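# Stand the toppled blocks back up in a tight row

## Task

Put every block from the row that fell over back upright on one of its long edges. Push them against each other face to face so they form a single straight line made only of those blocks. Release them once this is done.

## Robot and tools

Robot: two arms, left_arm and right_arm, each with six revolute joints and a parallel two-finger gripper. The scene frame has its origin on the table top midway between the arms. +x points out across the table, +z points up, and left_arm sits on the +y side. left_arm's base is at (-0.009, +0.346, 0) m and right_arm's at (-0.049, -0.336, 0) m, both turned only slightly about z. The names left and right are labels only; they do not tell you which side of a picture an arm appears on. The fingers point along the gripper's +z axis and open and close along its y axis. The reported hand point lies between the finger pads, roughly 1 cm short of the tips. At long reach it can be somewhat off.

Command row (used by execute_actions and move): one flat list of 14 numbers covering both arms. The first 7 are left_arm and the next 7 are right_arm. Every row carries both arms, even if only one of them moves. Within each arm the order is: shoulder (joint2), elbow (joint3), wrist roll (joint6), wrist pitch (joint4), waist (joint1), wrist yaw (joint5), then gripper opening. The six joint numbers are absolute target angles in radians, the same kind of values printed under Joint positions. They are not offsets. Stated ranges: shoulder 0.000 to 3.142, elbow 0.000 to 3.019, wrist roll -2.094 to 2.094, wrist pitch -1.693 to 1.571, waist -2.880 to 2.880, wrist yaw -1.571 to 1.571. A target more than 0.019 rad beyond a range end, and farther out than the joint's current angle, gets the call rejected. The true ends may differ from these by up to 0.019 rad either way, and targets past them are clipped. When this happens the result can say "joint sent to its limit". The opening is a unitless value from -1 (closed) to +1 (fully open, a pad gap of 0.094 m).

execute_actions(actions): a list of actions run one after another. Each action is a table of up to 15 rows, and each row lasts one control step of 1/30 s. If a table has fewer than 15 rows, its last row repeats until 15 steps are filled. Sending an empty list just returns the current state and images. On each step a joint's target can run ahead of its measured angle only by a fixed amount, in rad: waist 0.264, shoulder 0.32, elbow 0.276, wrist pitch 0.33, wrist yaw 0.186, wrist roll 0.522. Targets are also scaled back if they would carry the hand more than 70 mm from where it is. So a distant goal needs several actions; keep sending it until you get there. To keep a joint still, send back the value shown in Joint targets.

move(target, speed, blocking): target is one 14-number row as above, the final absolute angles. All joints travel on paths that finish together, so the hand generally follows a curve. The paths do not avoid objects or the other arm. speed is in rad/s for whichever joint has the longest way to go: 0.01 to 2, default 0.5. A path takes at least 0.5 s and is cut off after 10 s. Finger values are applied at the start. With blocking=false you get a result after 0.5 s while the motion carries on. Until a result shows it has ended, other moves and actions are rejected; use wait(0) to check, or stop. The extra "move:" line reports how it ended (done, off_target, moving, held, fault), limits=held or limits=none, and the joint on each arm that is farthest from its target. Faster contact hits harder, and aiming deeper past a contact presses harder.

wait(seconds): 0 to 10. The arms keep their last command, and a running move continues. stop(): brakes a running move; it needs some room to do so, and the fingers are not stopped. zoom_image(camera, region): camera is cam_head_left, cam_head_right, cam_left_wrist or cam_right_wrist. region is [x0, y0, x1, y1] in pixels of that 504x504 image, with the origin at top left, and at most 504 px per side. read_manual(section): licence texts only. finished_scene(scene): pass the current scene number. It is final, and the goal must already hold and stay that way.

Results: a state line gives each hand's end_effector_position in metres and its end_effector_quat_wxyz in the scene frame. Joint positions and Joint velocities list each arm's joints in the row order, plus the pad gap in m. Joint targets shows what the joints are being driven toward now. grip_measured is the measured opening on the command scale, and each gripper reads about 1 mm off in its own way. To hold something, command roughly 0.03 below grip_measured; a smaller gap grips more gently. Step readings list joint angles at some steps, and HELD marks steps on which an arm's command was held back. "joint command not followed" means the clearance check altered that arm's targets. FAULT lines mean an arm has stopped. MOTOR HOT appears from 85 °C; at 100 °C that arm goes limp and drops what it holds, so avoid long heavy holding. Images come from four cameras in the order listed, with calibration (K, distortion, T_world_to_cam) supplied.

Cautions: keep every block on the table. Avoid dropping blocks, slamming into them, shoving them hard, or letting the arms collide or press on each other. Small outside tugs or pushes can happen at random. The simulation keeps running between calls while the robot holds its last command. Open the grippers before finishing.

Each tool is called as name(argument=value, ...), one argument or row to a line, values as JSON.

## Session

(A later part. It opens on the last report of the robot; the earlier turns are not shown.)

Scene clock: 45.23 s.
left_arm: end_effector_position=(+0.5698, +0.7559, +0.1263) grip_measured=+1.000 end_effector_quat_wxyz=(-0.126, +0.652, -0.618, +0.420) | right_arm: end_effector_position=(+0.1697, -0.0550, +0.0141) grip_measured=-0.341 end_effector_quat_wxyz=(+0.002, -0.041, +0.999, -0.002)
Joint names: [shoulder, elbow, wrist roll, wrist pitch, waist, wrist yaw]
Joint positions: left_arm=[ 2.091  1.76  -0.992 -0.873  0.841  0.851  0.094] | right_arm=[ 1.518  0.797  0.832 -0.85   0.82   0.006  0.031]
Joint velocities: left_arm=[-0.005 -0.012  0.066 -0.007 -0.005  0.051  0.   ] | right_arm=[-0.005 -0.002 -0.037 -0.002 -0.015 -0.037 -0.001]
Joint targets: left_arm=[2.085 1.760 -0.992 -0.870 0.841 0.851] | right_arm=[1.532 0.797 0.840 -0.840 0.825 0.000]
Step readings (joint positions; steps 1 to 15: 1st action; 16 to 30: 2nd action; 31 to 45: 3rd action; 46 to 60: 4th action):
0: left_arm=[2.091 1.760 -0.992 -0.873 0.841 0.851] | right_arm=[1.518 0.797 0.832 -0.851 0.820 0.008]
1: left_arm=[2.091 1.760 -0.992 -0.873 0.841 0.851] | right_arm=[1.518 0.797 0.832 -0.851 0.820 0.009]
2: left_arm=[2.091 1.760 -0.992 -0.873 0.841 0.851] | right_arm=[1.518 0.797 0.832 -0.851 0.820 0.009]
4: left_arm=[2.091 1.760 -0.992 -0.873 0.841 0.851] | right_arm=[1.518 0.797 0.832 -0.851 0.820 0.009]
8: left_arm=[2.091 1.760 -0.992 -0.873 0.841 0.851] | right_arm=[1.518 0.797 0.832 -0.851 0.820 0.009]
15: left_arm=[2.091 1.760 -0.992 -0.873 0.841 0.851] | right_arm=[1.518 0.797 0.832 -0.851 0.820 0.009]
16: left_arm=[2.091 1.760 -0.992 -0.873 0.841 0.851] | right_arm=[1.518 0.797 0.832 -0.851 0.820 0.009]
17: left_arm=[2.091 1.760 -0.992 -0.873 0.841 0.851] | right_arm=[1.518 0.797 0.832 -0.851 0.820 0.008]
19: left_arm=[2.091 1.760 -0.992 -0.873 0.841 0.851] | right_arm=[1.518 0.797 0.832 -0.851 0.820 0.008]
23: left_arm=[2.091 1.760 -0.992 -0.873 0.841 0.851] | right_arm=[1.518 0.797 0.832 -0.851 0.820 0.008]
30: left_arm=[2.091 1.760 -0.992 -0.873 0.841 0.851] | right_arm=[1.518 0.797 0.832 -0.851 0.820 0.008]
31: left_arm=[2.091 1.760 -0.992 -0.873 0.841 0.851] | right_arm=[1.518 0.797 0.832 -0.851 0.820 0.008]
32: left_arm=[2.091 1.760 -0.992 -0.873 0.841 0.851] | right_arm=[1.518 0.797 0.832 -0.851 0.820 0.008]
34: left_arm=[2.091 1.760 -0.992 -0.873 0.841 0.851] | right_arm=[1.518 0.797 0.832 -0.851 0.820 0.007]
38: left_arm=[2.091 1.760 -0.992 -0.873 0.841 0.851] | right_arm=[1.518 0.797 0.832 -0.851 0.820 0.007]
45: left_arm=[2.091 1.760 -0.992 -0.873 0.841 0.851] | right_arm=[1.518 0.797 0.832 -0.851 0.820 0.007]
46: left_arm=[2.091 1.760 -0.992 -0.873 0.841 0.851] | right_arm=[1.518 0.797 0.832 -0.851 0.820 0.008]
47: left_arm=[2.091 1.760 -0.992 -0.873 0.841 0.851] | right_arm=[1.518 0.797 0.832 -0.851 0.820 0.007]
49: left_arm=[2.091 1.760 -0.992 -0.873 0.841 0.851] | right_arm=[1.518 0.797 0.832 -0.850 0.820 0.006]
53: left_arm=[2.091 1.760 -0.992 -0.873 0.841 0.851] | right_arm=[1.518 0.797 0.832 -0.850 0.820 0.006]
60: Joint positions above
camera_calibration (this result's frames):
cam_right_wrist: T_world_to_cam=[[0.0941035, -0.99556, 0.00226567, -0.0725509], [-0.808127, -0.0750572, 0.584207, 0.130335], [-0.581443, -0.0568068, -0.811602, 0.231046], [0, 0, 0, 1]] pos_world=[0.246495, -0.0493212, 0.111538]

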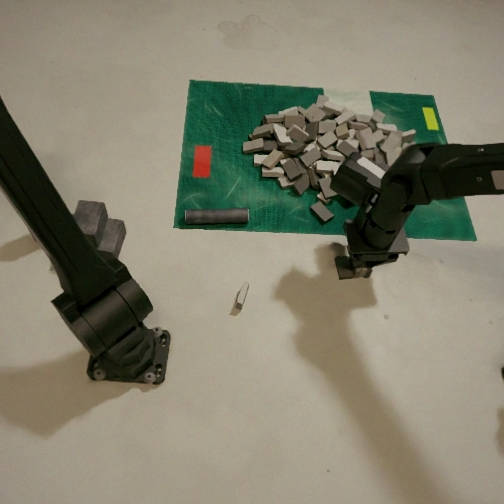

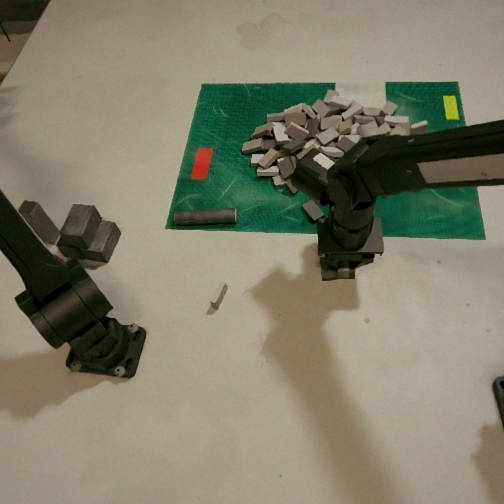

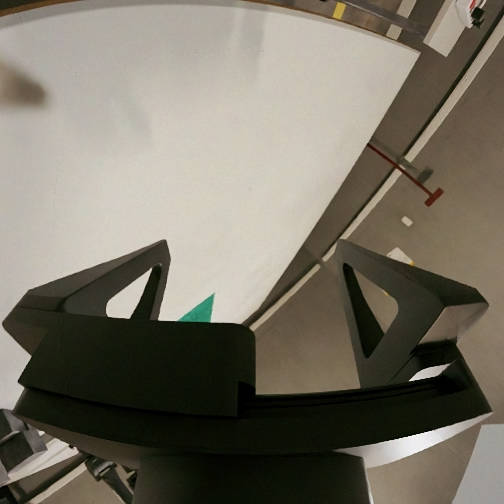

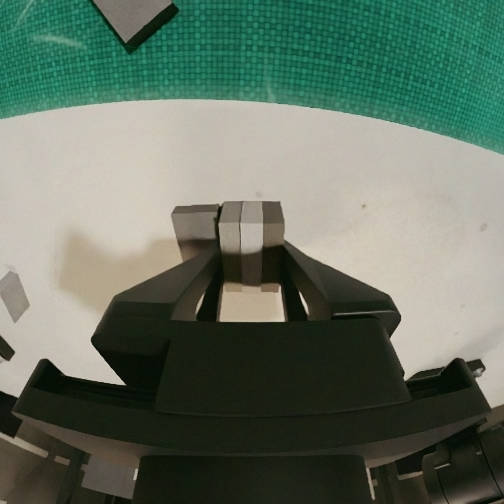

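move(
  target=[2.085,1.76,-0.992,-0.87,0.841,0.851,1,1.532,0.797,0.84,-0.84,0.825,0,-0.42],
)

move(
  target=[2.085,1.76,-0.992,-0.87,0.841,0.851,1,1.38,0.97,0.84,-1.15,0.825,0,-0.42],
  speed=0.4,
)

move(
  target=[2.085,1.76,-0.992,-0.87,0.841,0.851,1,1.88,1.495,1.58,-1.155,1.2,0,-0.42],
  speed=0.6,
)

Scene clock: 48.80 s.
left_arm: end_effector_position=(+0.5698, +0.7559, +0.1263) grip_measured=+1.000 end_effector_quat_wxyz=(-0.126, +0.652, -0.618, +0.420) | right_arm: end_effector_position=(+0.1697, -0.0549, +0.0141) grip_measured=-0.363 end_effector_quat_wxyz=(+0.002, -0.041, +0.999, -0.002)
Joint names: [shoulder, elbow, wrist roll, wrist pitch, waist, wrist yaw]
Joint positions: left_arm=[ 2.091  1.76  -0.992 -0.873  0.841  0.851  0.094] | right_arm=[ 1.518  0.797  0.832 -0.85   0.82   0.005  0.03 ]
Joint velocities: left_arm=[-0.015  0.012  0.051 -0.012 -0.005  0.081  0.   ] | right_arm=[-0.005  0.002  0.051  0.002  0.005 -0.022  0.   ]
Joint targets: left_arm=[2.085 1.760 -0.992 -0.870 0.841 0.851] | right_arm=[1.532 0.797 0.840 -0.840 0.825 -0.000]
move: done; limits=none; left_arm: farthest joint: the shoulder, 0.006 radians from its target (0.006 radians at the start); right_arm: farthest joint: the shoulder, 0.014 radians from its target (0.014 radians at the start)
camera_calibration (this result's frames):
cam_right_wrist: T_world_to_cam=[[0.0941038, -0.99556, 0.00200547, -0.0725026], [-0.80795, -0.0751929, 0.584434, 0.130256], [-0.581688, -0.0566177, -0.811439, 0.231067], [0, 0, 0, 1]] pos_world=[0.246472, -0.0493039, 0.111516]

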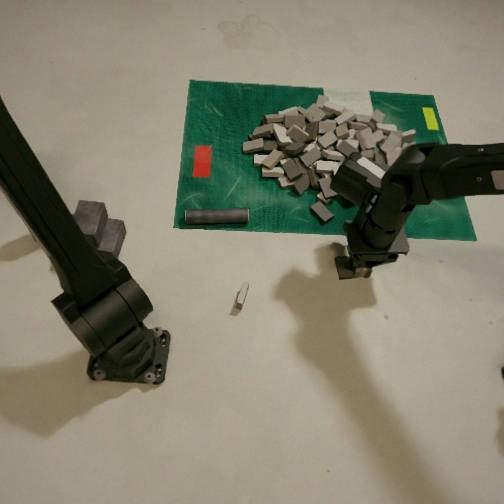

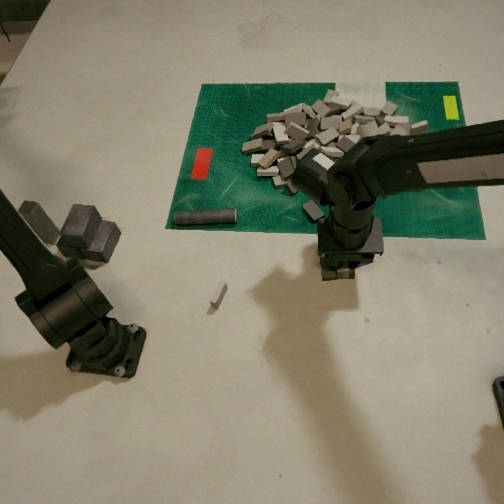

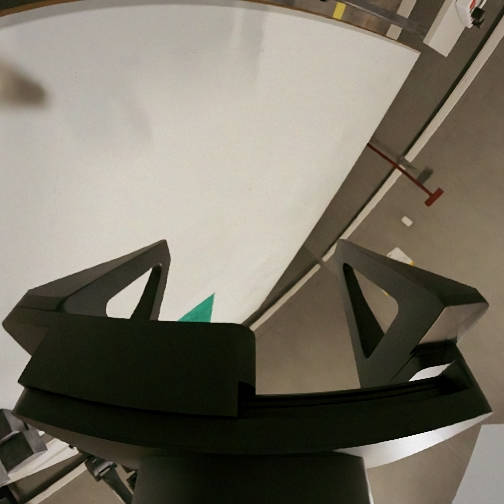

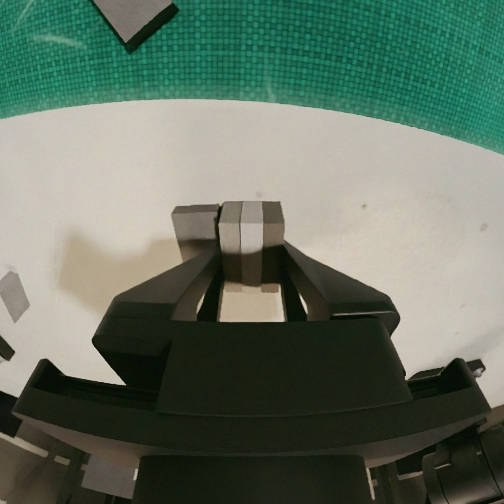

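Scene clock: 50.03 s.
left_arm: end_effector_position=(+0.5698, +0.7559, +0.1263) grip_measured=+1.000 end_effector_quat_wxyz=(-0.126, +0.652, -0.618, +0.420) | right_arm: end_effector_position=(+0.1658, -0.0593, +0.0960) grip_measured=-0.363 end_effector_quat_wxyz=(-0.012, -0.041, +0.999, -0.017)
Joint names: [shoulder, elbow, wrist roll, wrist pitch, waist, wrist yaw]
Joint positions: left_arm=[ 2.091  1.76  -0.992 -0.873  0.841  0.851  0.094] | right_arm=[ 1.391  0.919  0.832 -1.141  0.82   0.003  0.03 ]
Joint velocities: left_arm=[ 0.005 -0.007 -0.095 -0.012  0.005  0.051  0.   ] | right_arm=[ 0.005 -0.002 -0.022  0.002  0.005 -0.037  0.   ]
Joint targets: left_arm=[2.085 1.760 -0.992 -0.870 0.841 0.851] | right_arm=[1.380 0.970 0.840 -1.150 0.825 0.000]
move: off_target (right_arm); limits=none; left_arm: farthest joint: the shoulder, 0.006 radians from its target (0.006 radians at the start); right_arm: farthest joint: the elbow, 0.051 radians from its target (0.173 radians at the start)
camera_calibration (this result's frames):
cam_right_wrist: T_world_to_cam=[[0.0945008, -0.995047, 0.0308417, -0.0794805], [-0.791738, -0.0563392, 0.608257, 0.0750835], [-0.603507, -0.0818994, -0.79314, 0.295356], [0, 0, 0, 1]] pos_world=[0.245207, -0.0506673, 0.19104]

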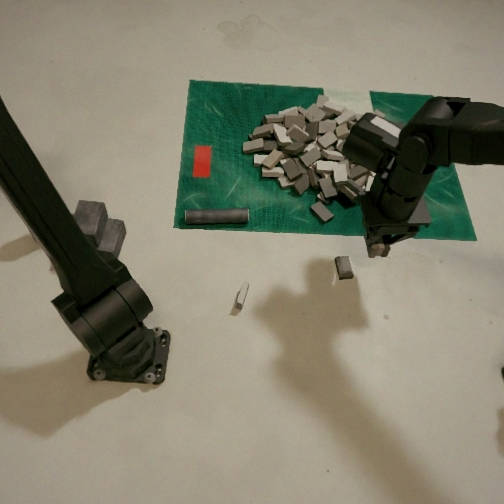

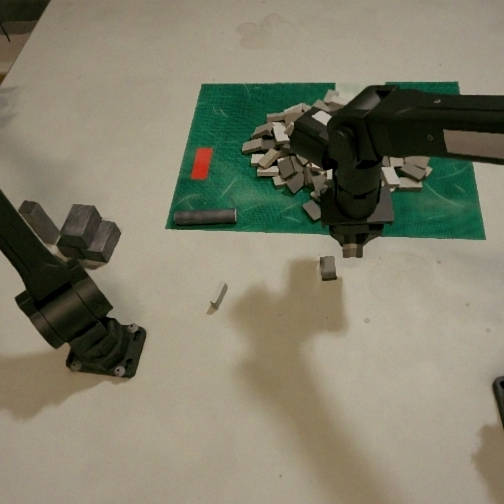

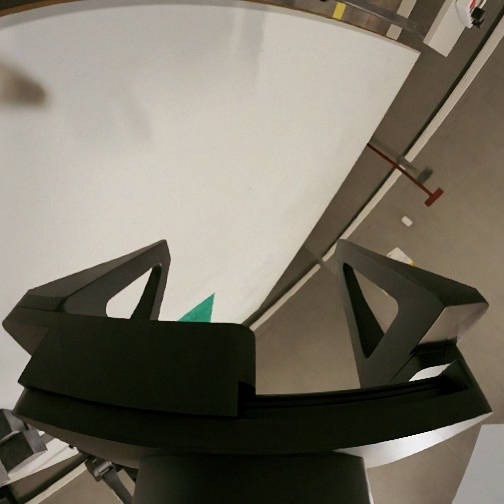

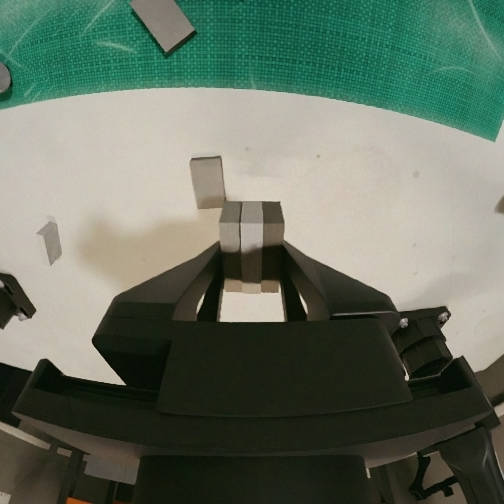

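Scene clock: 52.10 s.
left_arm: end_effector_position=(+0.5698, +0.7559, +0.1263) grip_measured=+1.000 end_effector_quat_wxyz=(-0.126, +0.652, -0.618, +0.420) | right_arm: end_effector_position=(+0.0985, +0.1862, +0.0617) grip_measured=-0.363 end_effector_quat_wxyz=(-0.001, +0.137, +0.991, -0.008)
Joint names: [shoulder, elbow, wrist roll, wrist pitch, waist, wrist yaw]
Joint positions: left_arm=[ 2.091  1.76  -0.992 -0.873  0.841  0.851  0.094] | right_arm=[ 1.88   1.439  1.571 -1.147  1.203  0.001  0.03 ]
Joint velocities: left_arm=[-0.005  0.002 -0.037  0.017 -0.005  0.066  0.   ] | right_arm=[-0.024 -0.002  0.007 -0.012  0.015 -0.022  0.   ]
Joint targets: left_arm=[2.085 1.760 -0.992 -0.870 0.841 0.851] | right_arm=[1.880 1.495 1.580 -1.155 1.200 0.000]
move: off_target (right_arm); limits=none; left_arm: farthest joint: the shoulder, 0.006 radians from its target (0.006 radians at the start); right_arm: farthest joint: the elbow, 0.056 radians from its target (0.576 radians at the start)
camera_calibration (this result's frames):
cam_right_wrist: T_world_to_cam=[[-0.259038, -0.965756, 0.014642, 0.202622], [-0.779993, 0.218105, 0.58655, 0.00556861], [-0.569658, 0.140518, -0.809781, 0.203882], [0, 0, 0, 1]] pos_world=[0.172973, 0.16582, 0.158867]

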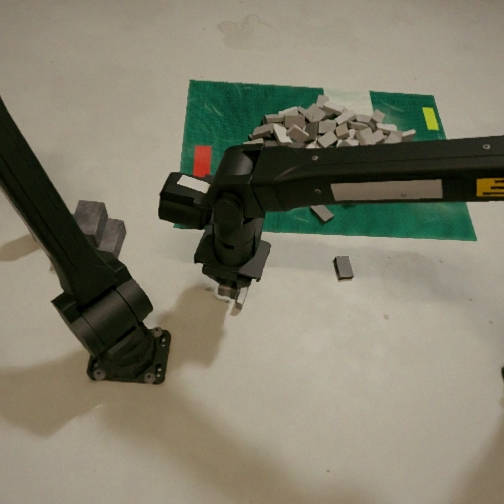

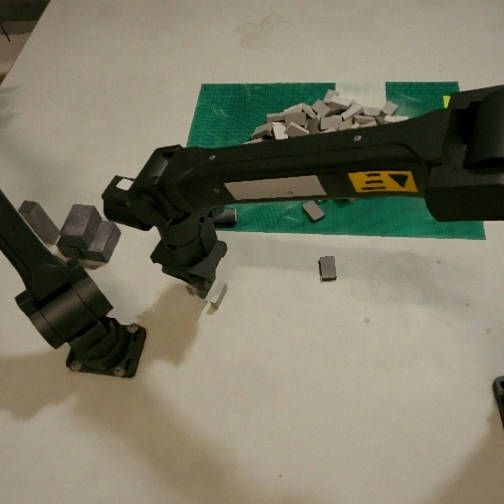

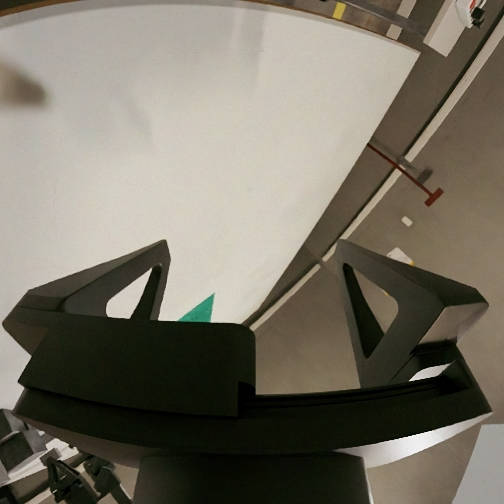

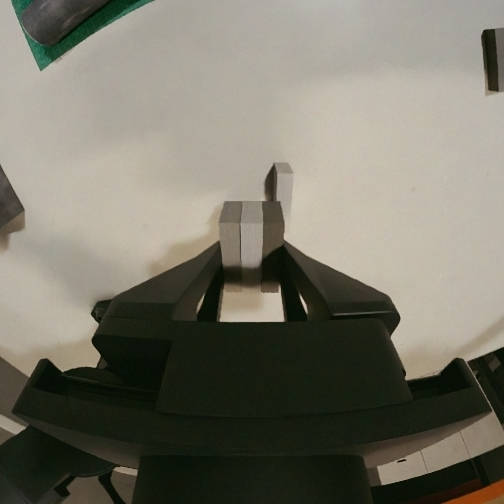

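move(
  target=[2.085,1.76,-0.992,-0.87,0.841,0.851,1,1.9,1.535,1.58,-1.15,1.18,0,-0.42],
  speed=0.15,
)

move(
  target=[2.085,1.76,-0.992,-0.87,0.841,0.851,1,1.96,1.45,1.58,-1.04,1.18,0,-0.42],
  speed=0.1,
)

Scene clock: 54.83 s.
left_arm: end_effector_position=(+0.5698, +0.7559, +0.1263) grip_measured=+1.000 end_effector_quat_wxyz=(-0.126, +0.652, -0.618, +0.420) | right_arm: end_effector_position=(+0.1087, +0.1984, +0.0685) grip_measured=-0.363 end_effector_quat_wxyz=(+0.001, +0.143, +0.990, +0.004)
Joint names: [shoulder, elbow, wrist roll, wrist pitch, waist, wrist yaw]
Joint positions: left_arm=[ 2.091  1.76  -0.992 -0.873  0.841  0.851  0.094] | right_arm=[ 1.892  1.477  1.572 -1.147  1.191  0.001  0.03 ]
Joint velocities: left_arm=[ 0.005 -0.007 -0.007 -0.012 -0.015 -0.051  0.   ] | right_arm=[-0.005 -0.012 -0.095 -0.002 -0.005 -0.051  0.   ]
Joint targets: left_arm=[2.085 1.760 -0.992 -0.870 0.841 0.851] | right_arm=[1.900 1.535 1.580 -1.150 1.180 0.000]
move: off_target (right_arm); limits=none; left_arm: farthest joint: the shoulder, 0.006 radians from its target (0.006 radians at the start); right_arm: farthest joint: the elbow, 0.058 radians from its target (0.096 radians at the start)
camera_calibration (this result's frames):
cam_right_wrist: T_world_to_cam=[[-0.27082, -0.962564, -0.0112962, 0.219321], [-0.781562, 0.213014, 0.586333, 0.00811001], [-0.561976, 0.167619, -0.809992, 0.207353], [0, 0, 0, 1]] pos_world=[0.182263, 0.174626, 0.165677]

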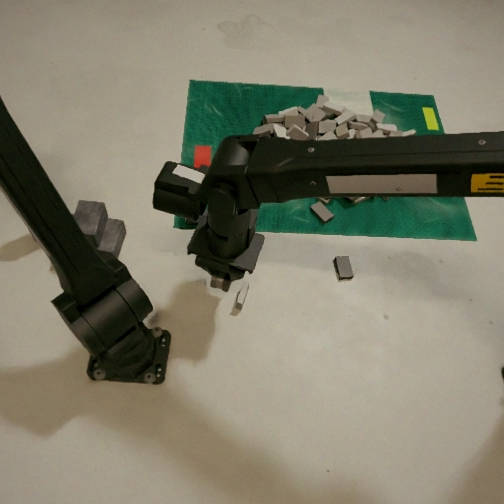

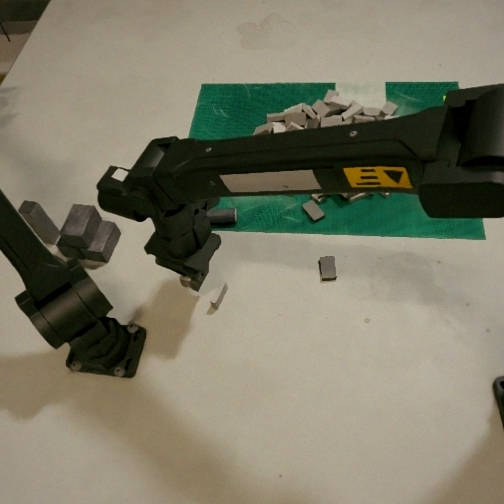

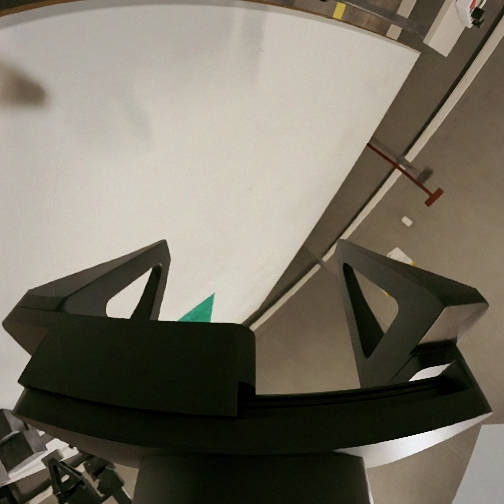

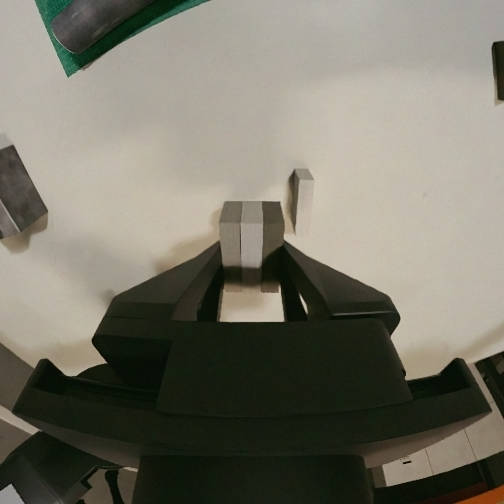

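Scene clock: 56.27 s.
left_arm: end_effector_position=(+0.5698, +0.7559, +0.1263) grip_measured=+1.000 end_effector_quat_wxyz=(-0.126, +0.652, -0.618, +0.420) | right_arm: end_effector_position=(+0.1100, +0.2027, +0.0243) grip_measured=-0.363 end_effector_quat_wxyz=(+0.001, +0.143, +0.990, +0.005)
Joint names: [shoulder, elbow, wrist roll, wrist pitch, waist, wrist yaw]
Joint positions: left_arm=[ 2.091  1.76  -0.992 -0.873  0.841  0.851  0.094] | right_arm=[ 1.953  1.443  1.572 -1.051  1.191  0.001  0.03 ]
Joint velocities: left_arm=[-0.005 -0.002 -0.037 -0.017 -0.005  0.007  0.   ] | right_arm=[-0.005 -0.007 -0.007  0.012  0.005  0.081 -0.   ]
Joint targets: left_arm=[2.085 1.760 -0.992 -0.870 0.841 0.851] | right_arm=[1.960 1.450 1.580 -1.040 1.180 -0.000]
move: done; limits=none; left_arm: farthest joint: the shoulder, 0.006 radians from its target (0.006 radians at the start); right_arm: farthest joint: the waist, 0.011 radians from its target (0.011 radians at the start)
camera_calibration (this result's frames):
cam_right_wrist: T_world_to_cam=[[-0.271182, -0.962443, -0.0128222, 0.223399], [-0.781731, 0.212453, 0.586311, 0.0342203], [-0.561567, 0.16902, -0.809985, 0.171225], [0, 0, 0, 1]] pos_world=[0.183487, 0.178798, 0.12149]

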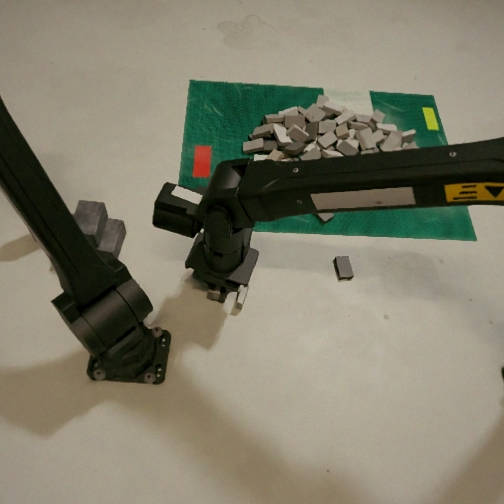

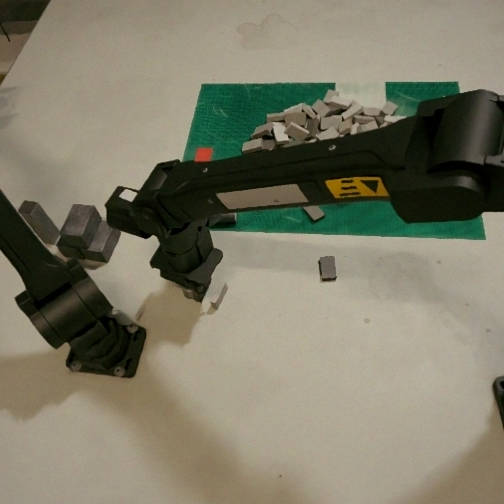

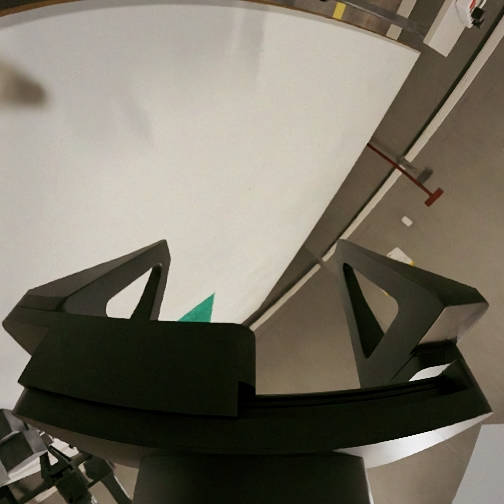

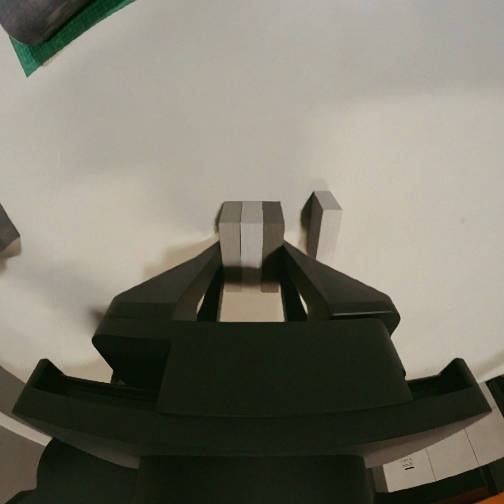

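move(
  target=[2.085,1.76,-0.992,-0.87,0.841,0.851,1,1.96,1.428,1.58,-1.02,1.18,0,-0.42],
  speed=0.05,
)

move(
  target=[2.085,1.76,-0.992,-0.87,0.841,0.851,1,1.96,1.428,1.58,-1.02,1.18,0,-0.25],
)

move(
  target=[2.085,1.76,-0.992,-0.87,0.841,0.851,1,1.86,1.535,1.58,-1.17,1.18,0,-0.25],
  speed=0.3,
)

move(
  target=[2.085,1.76,-0.992,-0.87,0.841,0.851,1,1.7,1.15,-0.55,-1.37,0.96,0.23,0.3],
  speed=1.5,
)

Scene clock: 59.00 s.
left_arm: end_effector_position=(+0.5698, +0.7559, +0.1263) grip_measured=+1.000 end_effector_quat_wxyz=(-0.126, +0.652, -0.618, +0.420) | right_arm: end_effector_position=(+0.1089, +0.1989, +0.0175) grip_measured=-0.363 end_effector_quat_wxyz=(+0.001, +0.143, +0.990, +0.005)
Joint names: [shoulder, elbow, wrist roll, wrist pitch, waist, wrist yaw]
Joint positions: left_arm=[ 2.091  1.76  -0.992 -0.873  0.841  0.851  0.094] | right_arm=[ 1.953  1.423  1.572 -1.03   1.191  0.001  0.03 ]
Joint velocities: left_arm=[ 0.005 -0.002 -0.007  0.002 -0.005  0.007  0.   ] | right_arm=[ 0.015 -0.002  0.051  0.007  0.005 -0.066 -0.001]
Joint targets: left_arm=[2.085 1.760 -0.992 -0.870 0.841 0.851] | right_arm=[1.960 1.428 1.580 -1.020 1.180 -0.000]
move: done; limits=none; left_arm: farthest joint: the shoulder, 0.006 radians from its target (0.006 radians at the start); right_arm: farthest joint: the waist, 0.011 radians from its target (0.011 radians at the start)
camera_calibration (this result's frames):
cam_right_wrist: T_world_to_cam=[[-0.271183, -0.962447, -0.0124408, 0.219303], [-0.781668, 0.212667, 0.586317, 0.0381091], [-0.561654, 0.168724, -0.809986, 0.165778], [0, 0, 0, 1]] pos_world=[0.18237, 0.174992, 0.114662]

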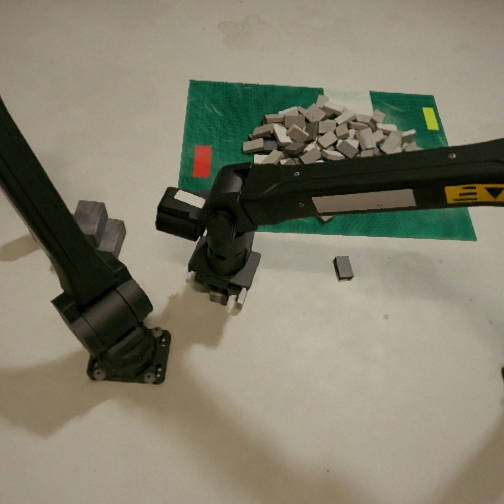

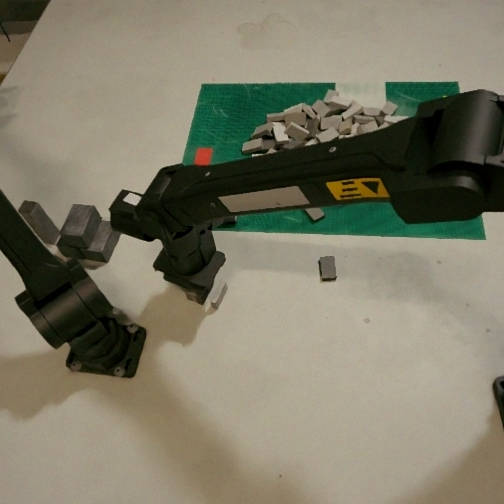

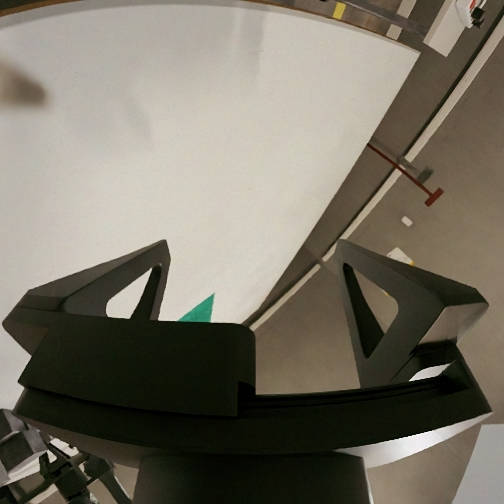

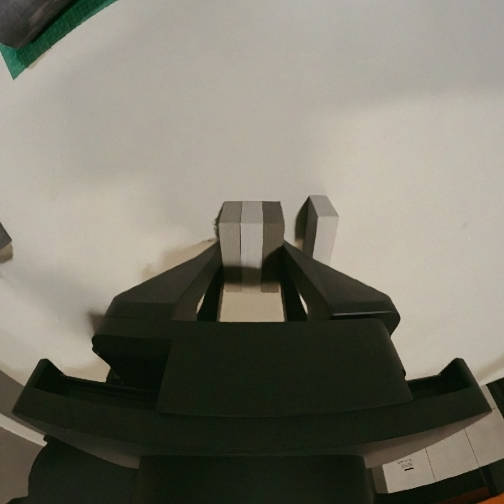

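Scene clock: 59.70 s.
left_arm: end_effector_position=(+0.5698, +0.7559, +0.1263) grip_measured=+1.000 end_effector_quat_wxyz=(-0.126, +0.652, -0.618, +0.420) | right_arm: end_effector_position=(+0.1088, +0.1987, +0.0173) grip_measured=-0.253 end_effector_quat_wxyz=(+0.001, +0.143, +0.990, +0.005)
Joint names: [shoulder, elbow, wrist roll, wrist pitch, waist, wrist yaw]
Joint positions: left_arm=[ 2.091  1.76  -0.992 -0.873  0.841  0.851  0.094] | right_arm=[ 1.953  1.422  1.572 -1.03   1.191  0.001  0.035]
Joint velocities: left_arm=[-0.005 -0.012  0.022  0.017 -0.005  0.007  0.   ] | right_arm=[-0.015 -0.012  0.066 -0.002 -0.005  0.051  0.001]
Joint targets: left_arm=[2.085 1.760 -0.992 -0.870 0.841 0.851] | right_arm=[1.960 1.428 1.580 -1.020 1.180 -0.000]
move: done; limits=none; left_arm: farthest joint: the shoulder, 0.006 radians from its target (0.006 radians at the start); right_arm: farthest joint: the waist, 0.011 radians from its target (0.011 radians at the start)
camera_calibration (this result's frames):
cam_right_wrist: T_world_to_cam=[[-0.271185, -0.962452, -0.0120594, 0.219128], [-0.781605, 0.212882, 0.586323, 0.038131], [-0.561741, 0.168427, -0.809987, 0.165744], [0, 0, 0, 1]] pos_world=[0.182333, 0.174867, 0.114536]

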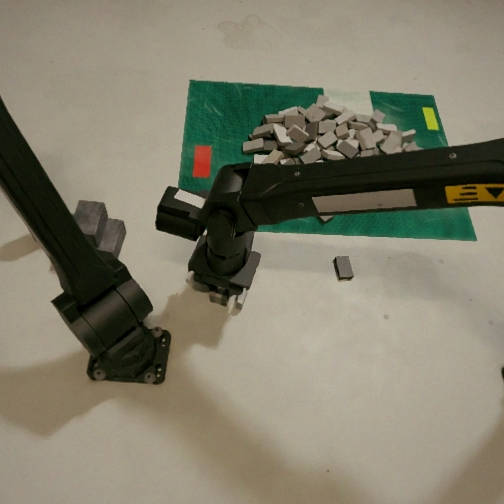

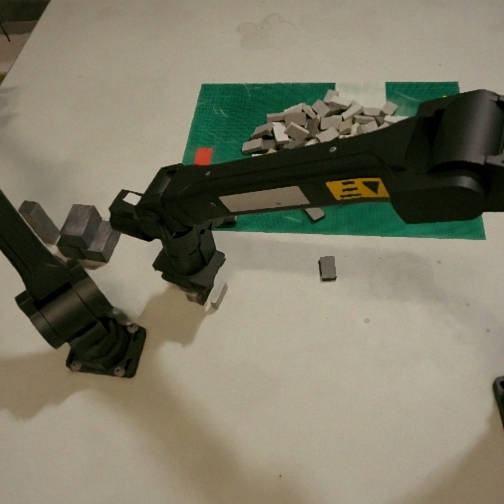

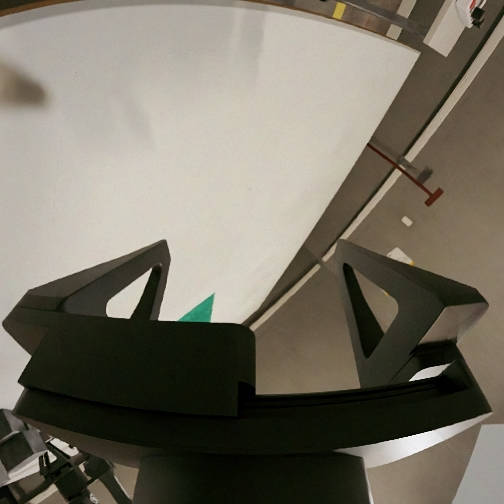

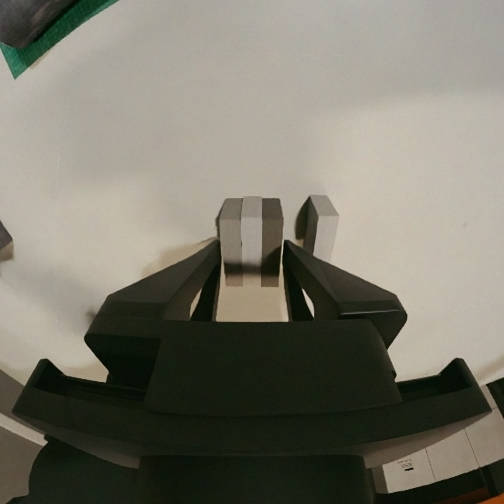

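Scene clock: 60.70 s.
left_arm: end_effector_position=(+0.5698, +0.7559, +0.1263) grip_measured=+1.000 end_effector_quat_wxyz=(-0.126, +0.652, -0.618, +0.420) | right_arm: end_effector_position=(+0.1108, +0.2054, +0.1001) grip_measured=-0.253 end_effector_quat_wxyz=(+0.005, +0.143, +0.989, +0.030)
Joint names: [shoulder, elbow, wrist roll, wrist pitch, waist, wrist yaw]
Joint positions: left_arm=[ 2.091  1.76  -0.992 -0.873  0.841  0.851  0.094] | right_arm=[ 1.849  1.5    1.572 -1.162  1.191  0.001  0.035]
Joint velocities: left_arm=[ 0.015  0.012 -0.051 -0.022  0.005 -0.066  0.   ] | right_arm=[-0.005  0.007  0.051 -0.007 -0.015  0.022  0.001]
Joint targets: left_arm=[2.085 1.760 -0.992 -0.870 0.841 0.851] | right_arm=[1.860 1.535 1.580 -1.170 1.180 0.000]
move: off_target (right_arm); limits=none; left_arm: farthest joint: the shoulder, 0.006 radians from its target (0.006 radians at the start); right_arm: farthest joint: the elbow, 0.035 radians from its target (0.113 radians at the start)
camera_calibration (this result's frames):
cam_right_wrist: T_world_to_cam=[[-0.27065, -0.96063, -0.0627516, 0.231781], [-0.789976, 0.184371, 0.584761, -0.00331047], [-0.550169, 0.207838, -0.808775, 0.223214], [0, 0, 0, 1]] pos_world=[0.182922, 0.176874, 0.197011]

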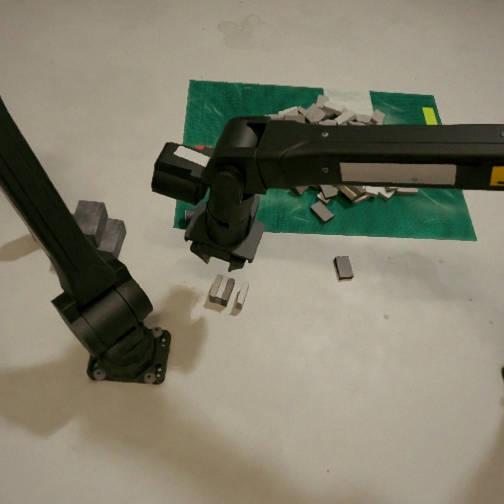

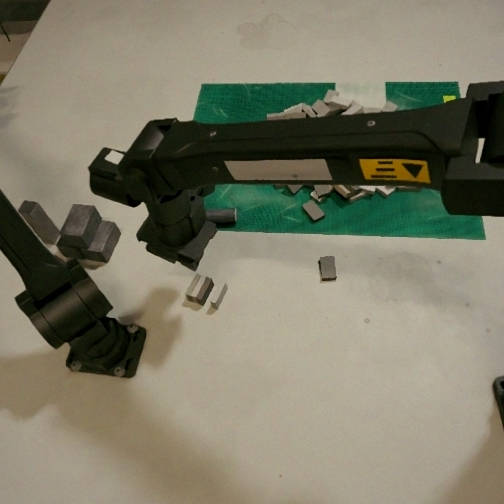

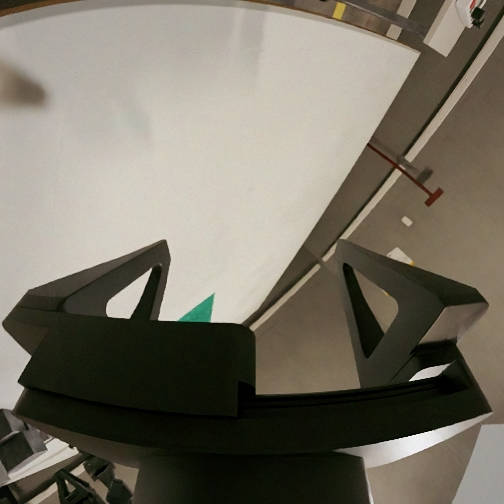

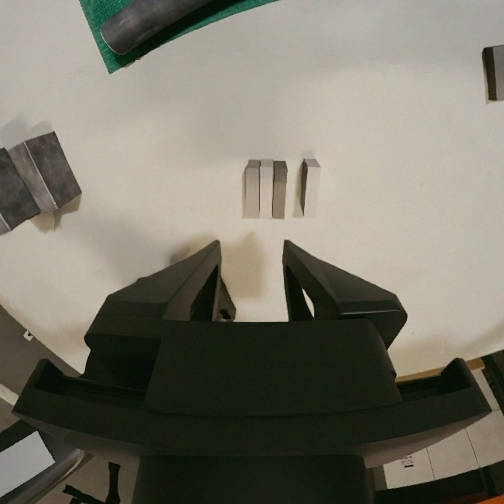

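Scene clock: 63.20 s.
left_arm: end_effector_position=(+0.5698, +0.7559, +0.1263) grip_measured=+1.000 end_effector_quat_wxyz=(-0.126, +0.652, -0.618, +0.420) | right_arm: end_effector_position=(+0.1713, -0.0201, +0.0661) grip_measured=+0.297 end_effector_quat_wxyz=(+0.138, +0.717, -0.666, +0.153)
Joint names: [shoulder, elbow, wrist roll, wrist pitch, waist, wrist yaw]
Joint positions: left_arm=[ 2.091  1.76  -0.992 -0.873  0.841  0.851  0.094] | right_arm=[ 1.713  1.153 -0.541 -1.361  0.97   0.227  0.061]
Joint velocities: left_arm=[-0.015 -0.002  0.022 -0.012 -0.005 -0.007  0.   ] | right_arm=[-0.005 -0.022 -0.066  0.002 -0.015 -0.022 -0.001]
Joint targets: left_arm=[2.085 1.760 -0.992 -0.870 0.841 0.851] | right_arm=[1.700 1.150 -0.550 -1.370 0.960 0.230]
move: done; limits=none; left_arm: farthest joint: the shoulder, 0.006 radians from its target (0.006 radians at the start); right_arm: farthest joint: the shoulder, 0.013 radians from its target (0.149 radians at the start)
camera_calibration (this result's frames):
cam_right_wrist: T_world_to_cam=[[0.996303, 0.0858701, -0.00262727, -0.170646], [0.0455543, -0.502119, 0.863598, -0.0694546], [0.0728381, -0.860525, -0.504174, 0.12759], [0, 0, 0, 1]] pos_world=[0.163886, 0.0895733, 0.12386]

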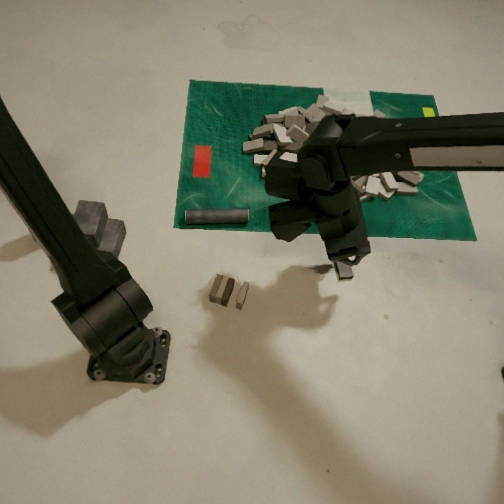

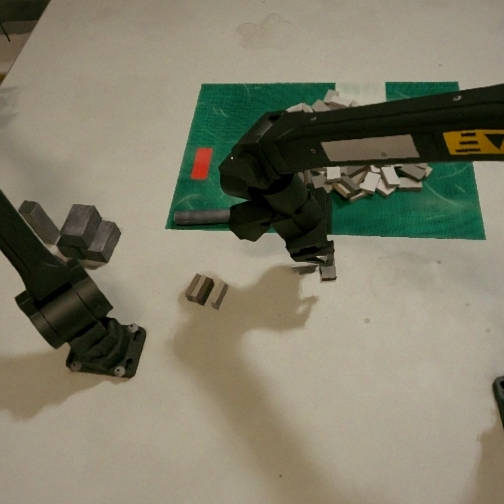

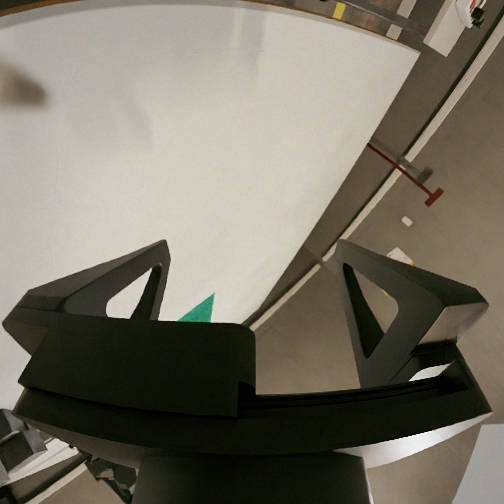

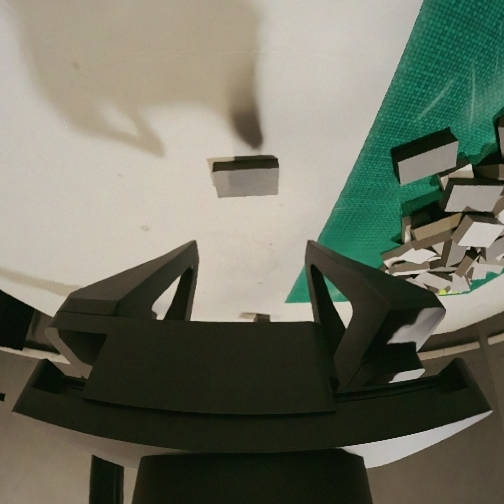

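move(
  target=[2.085,1.76,-0.992,-0.87,0.841,0.851,1,1.81,1.125,-0.53,-1.265,1.0,0.23,0.3],
  speed=0.25,
)

Scene clock: 65.00 s.
left_arm: end_effector_position=(+0.5698, +0.7559, +0.1263) grip_measured=+1.000 end_effector_quat_wxyz=(-0.126, +0.652, -0.618, +0.420) | right_arm: end_effector_position=(+0.1644, -0.0170, +0.0196) grip_measured=+0.297 end_effector_quat_wxyz=(+0.151, +0.722, -0.656, +0.158)
Joint names: [shoulder, elbow, wrist roll, wrist pitch, waist, wrist yaw]
Joint positions: left_arm=[ 2.091  1.76  -0.992 -0.873  0.841  0.851  0.094] | right_arm=[ 1.802  1.123 -0.539 -1.273  0.99   0.227  0.061]
Joint velocities: left_arm=[ 0.015  0.002 -0.037  0.027  0.005 -0.007  0.   ] | right_arm=[-0.005 -0.002 -0.066 -0.022 -0.005 -0.022 -0.001]
Joint targets: left_arm=[2.085 1.760 -0.992 -0.870 0.841 0.851] | right_arm=[1.810 1.125 -0.530 -1.265 1.000 0.230]
move: done; limits=none; left_arm: farthest joint: the shoulder, 0.006 radians from its target (0.006 radians at the start); right_arm: farthest joint: the waist, 0.010 radians from its target (0.030 radians at the start)
camera_calibration (this result's frames):
cam_right_wrist: T_world_to_cam=[[0.994464, 0.103383, -0.0188192, -0.163246], [0.066183, -0.477105, 0.876351, -0.030647], [0.0816208, -0.872744, -0.481306, 0.105194], [0, 0, 0, 1]] pos_world=[0.155785, 0.0940624, 0.0744158]

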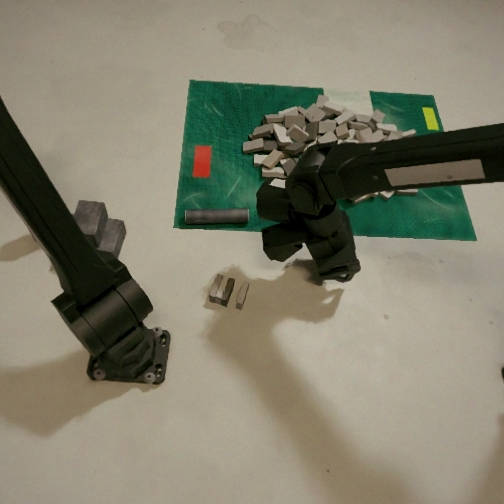

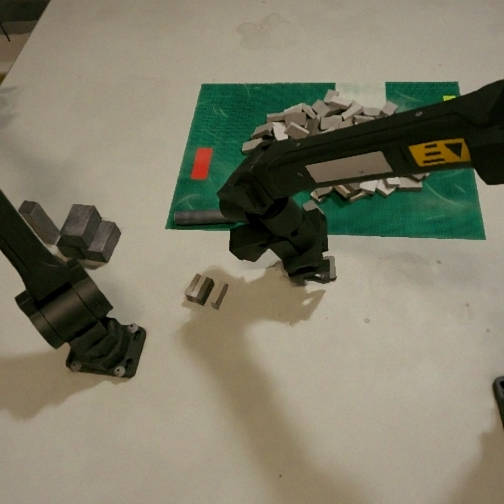

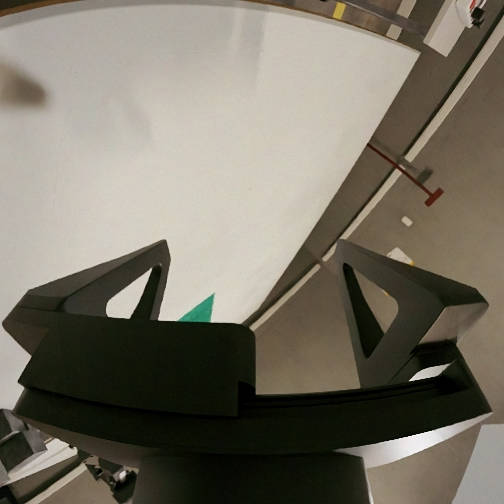

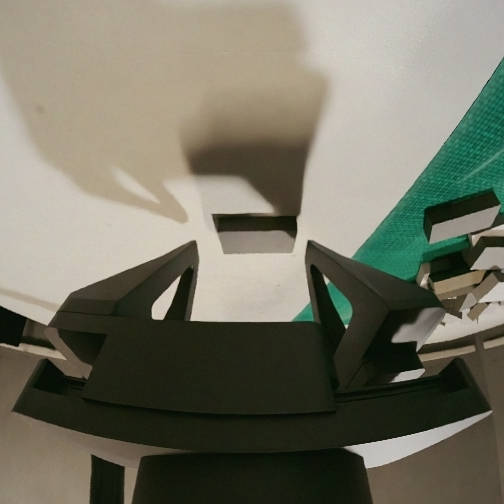

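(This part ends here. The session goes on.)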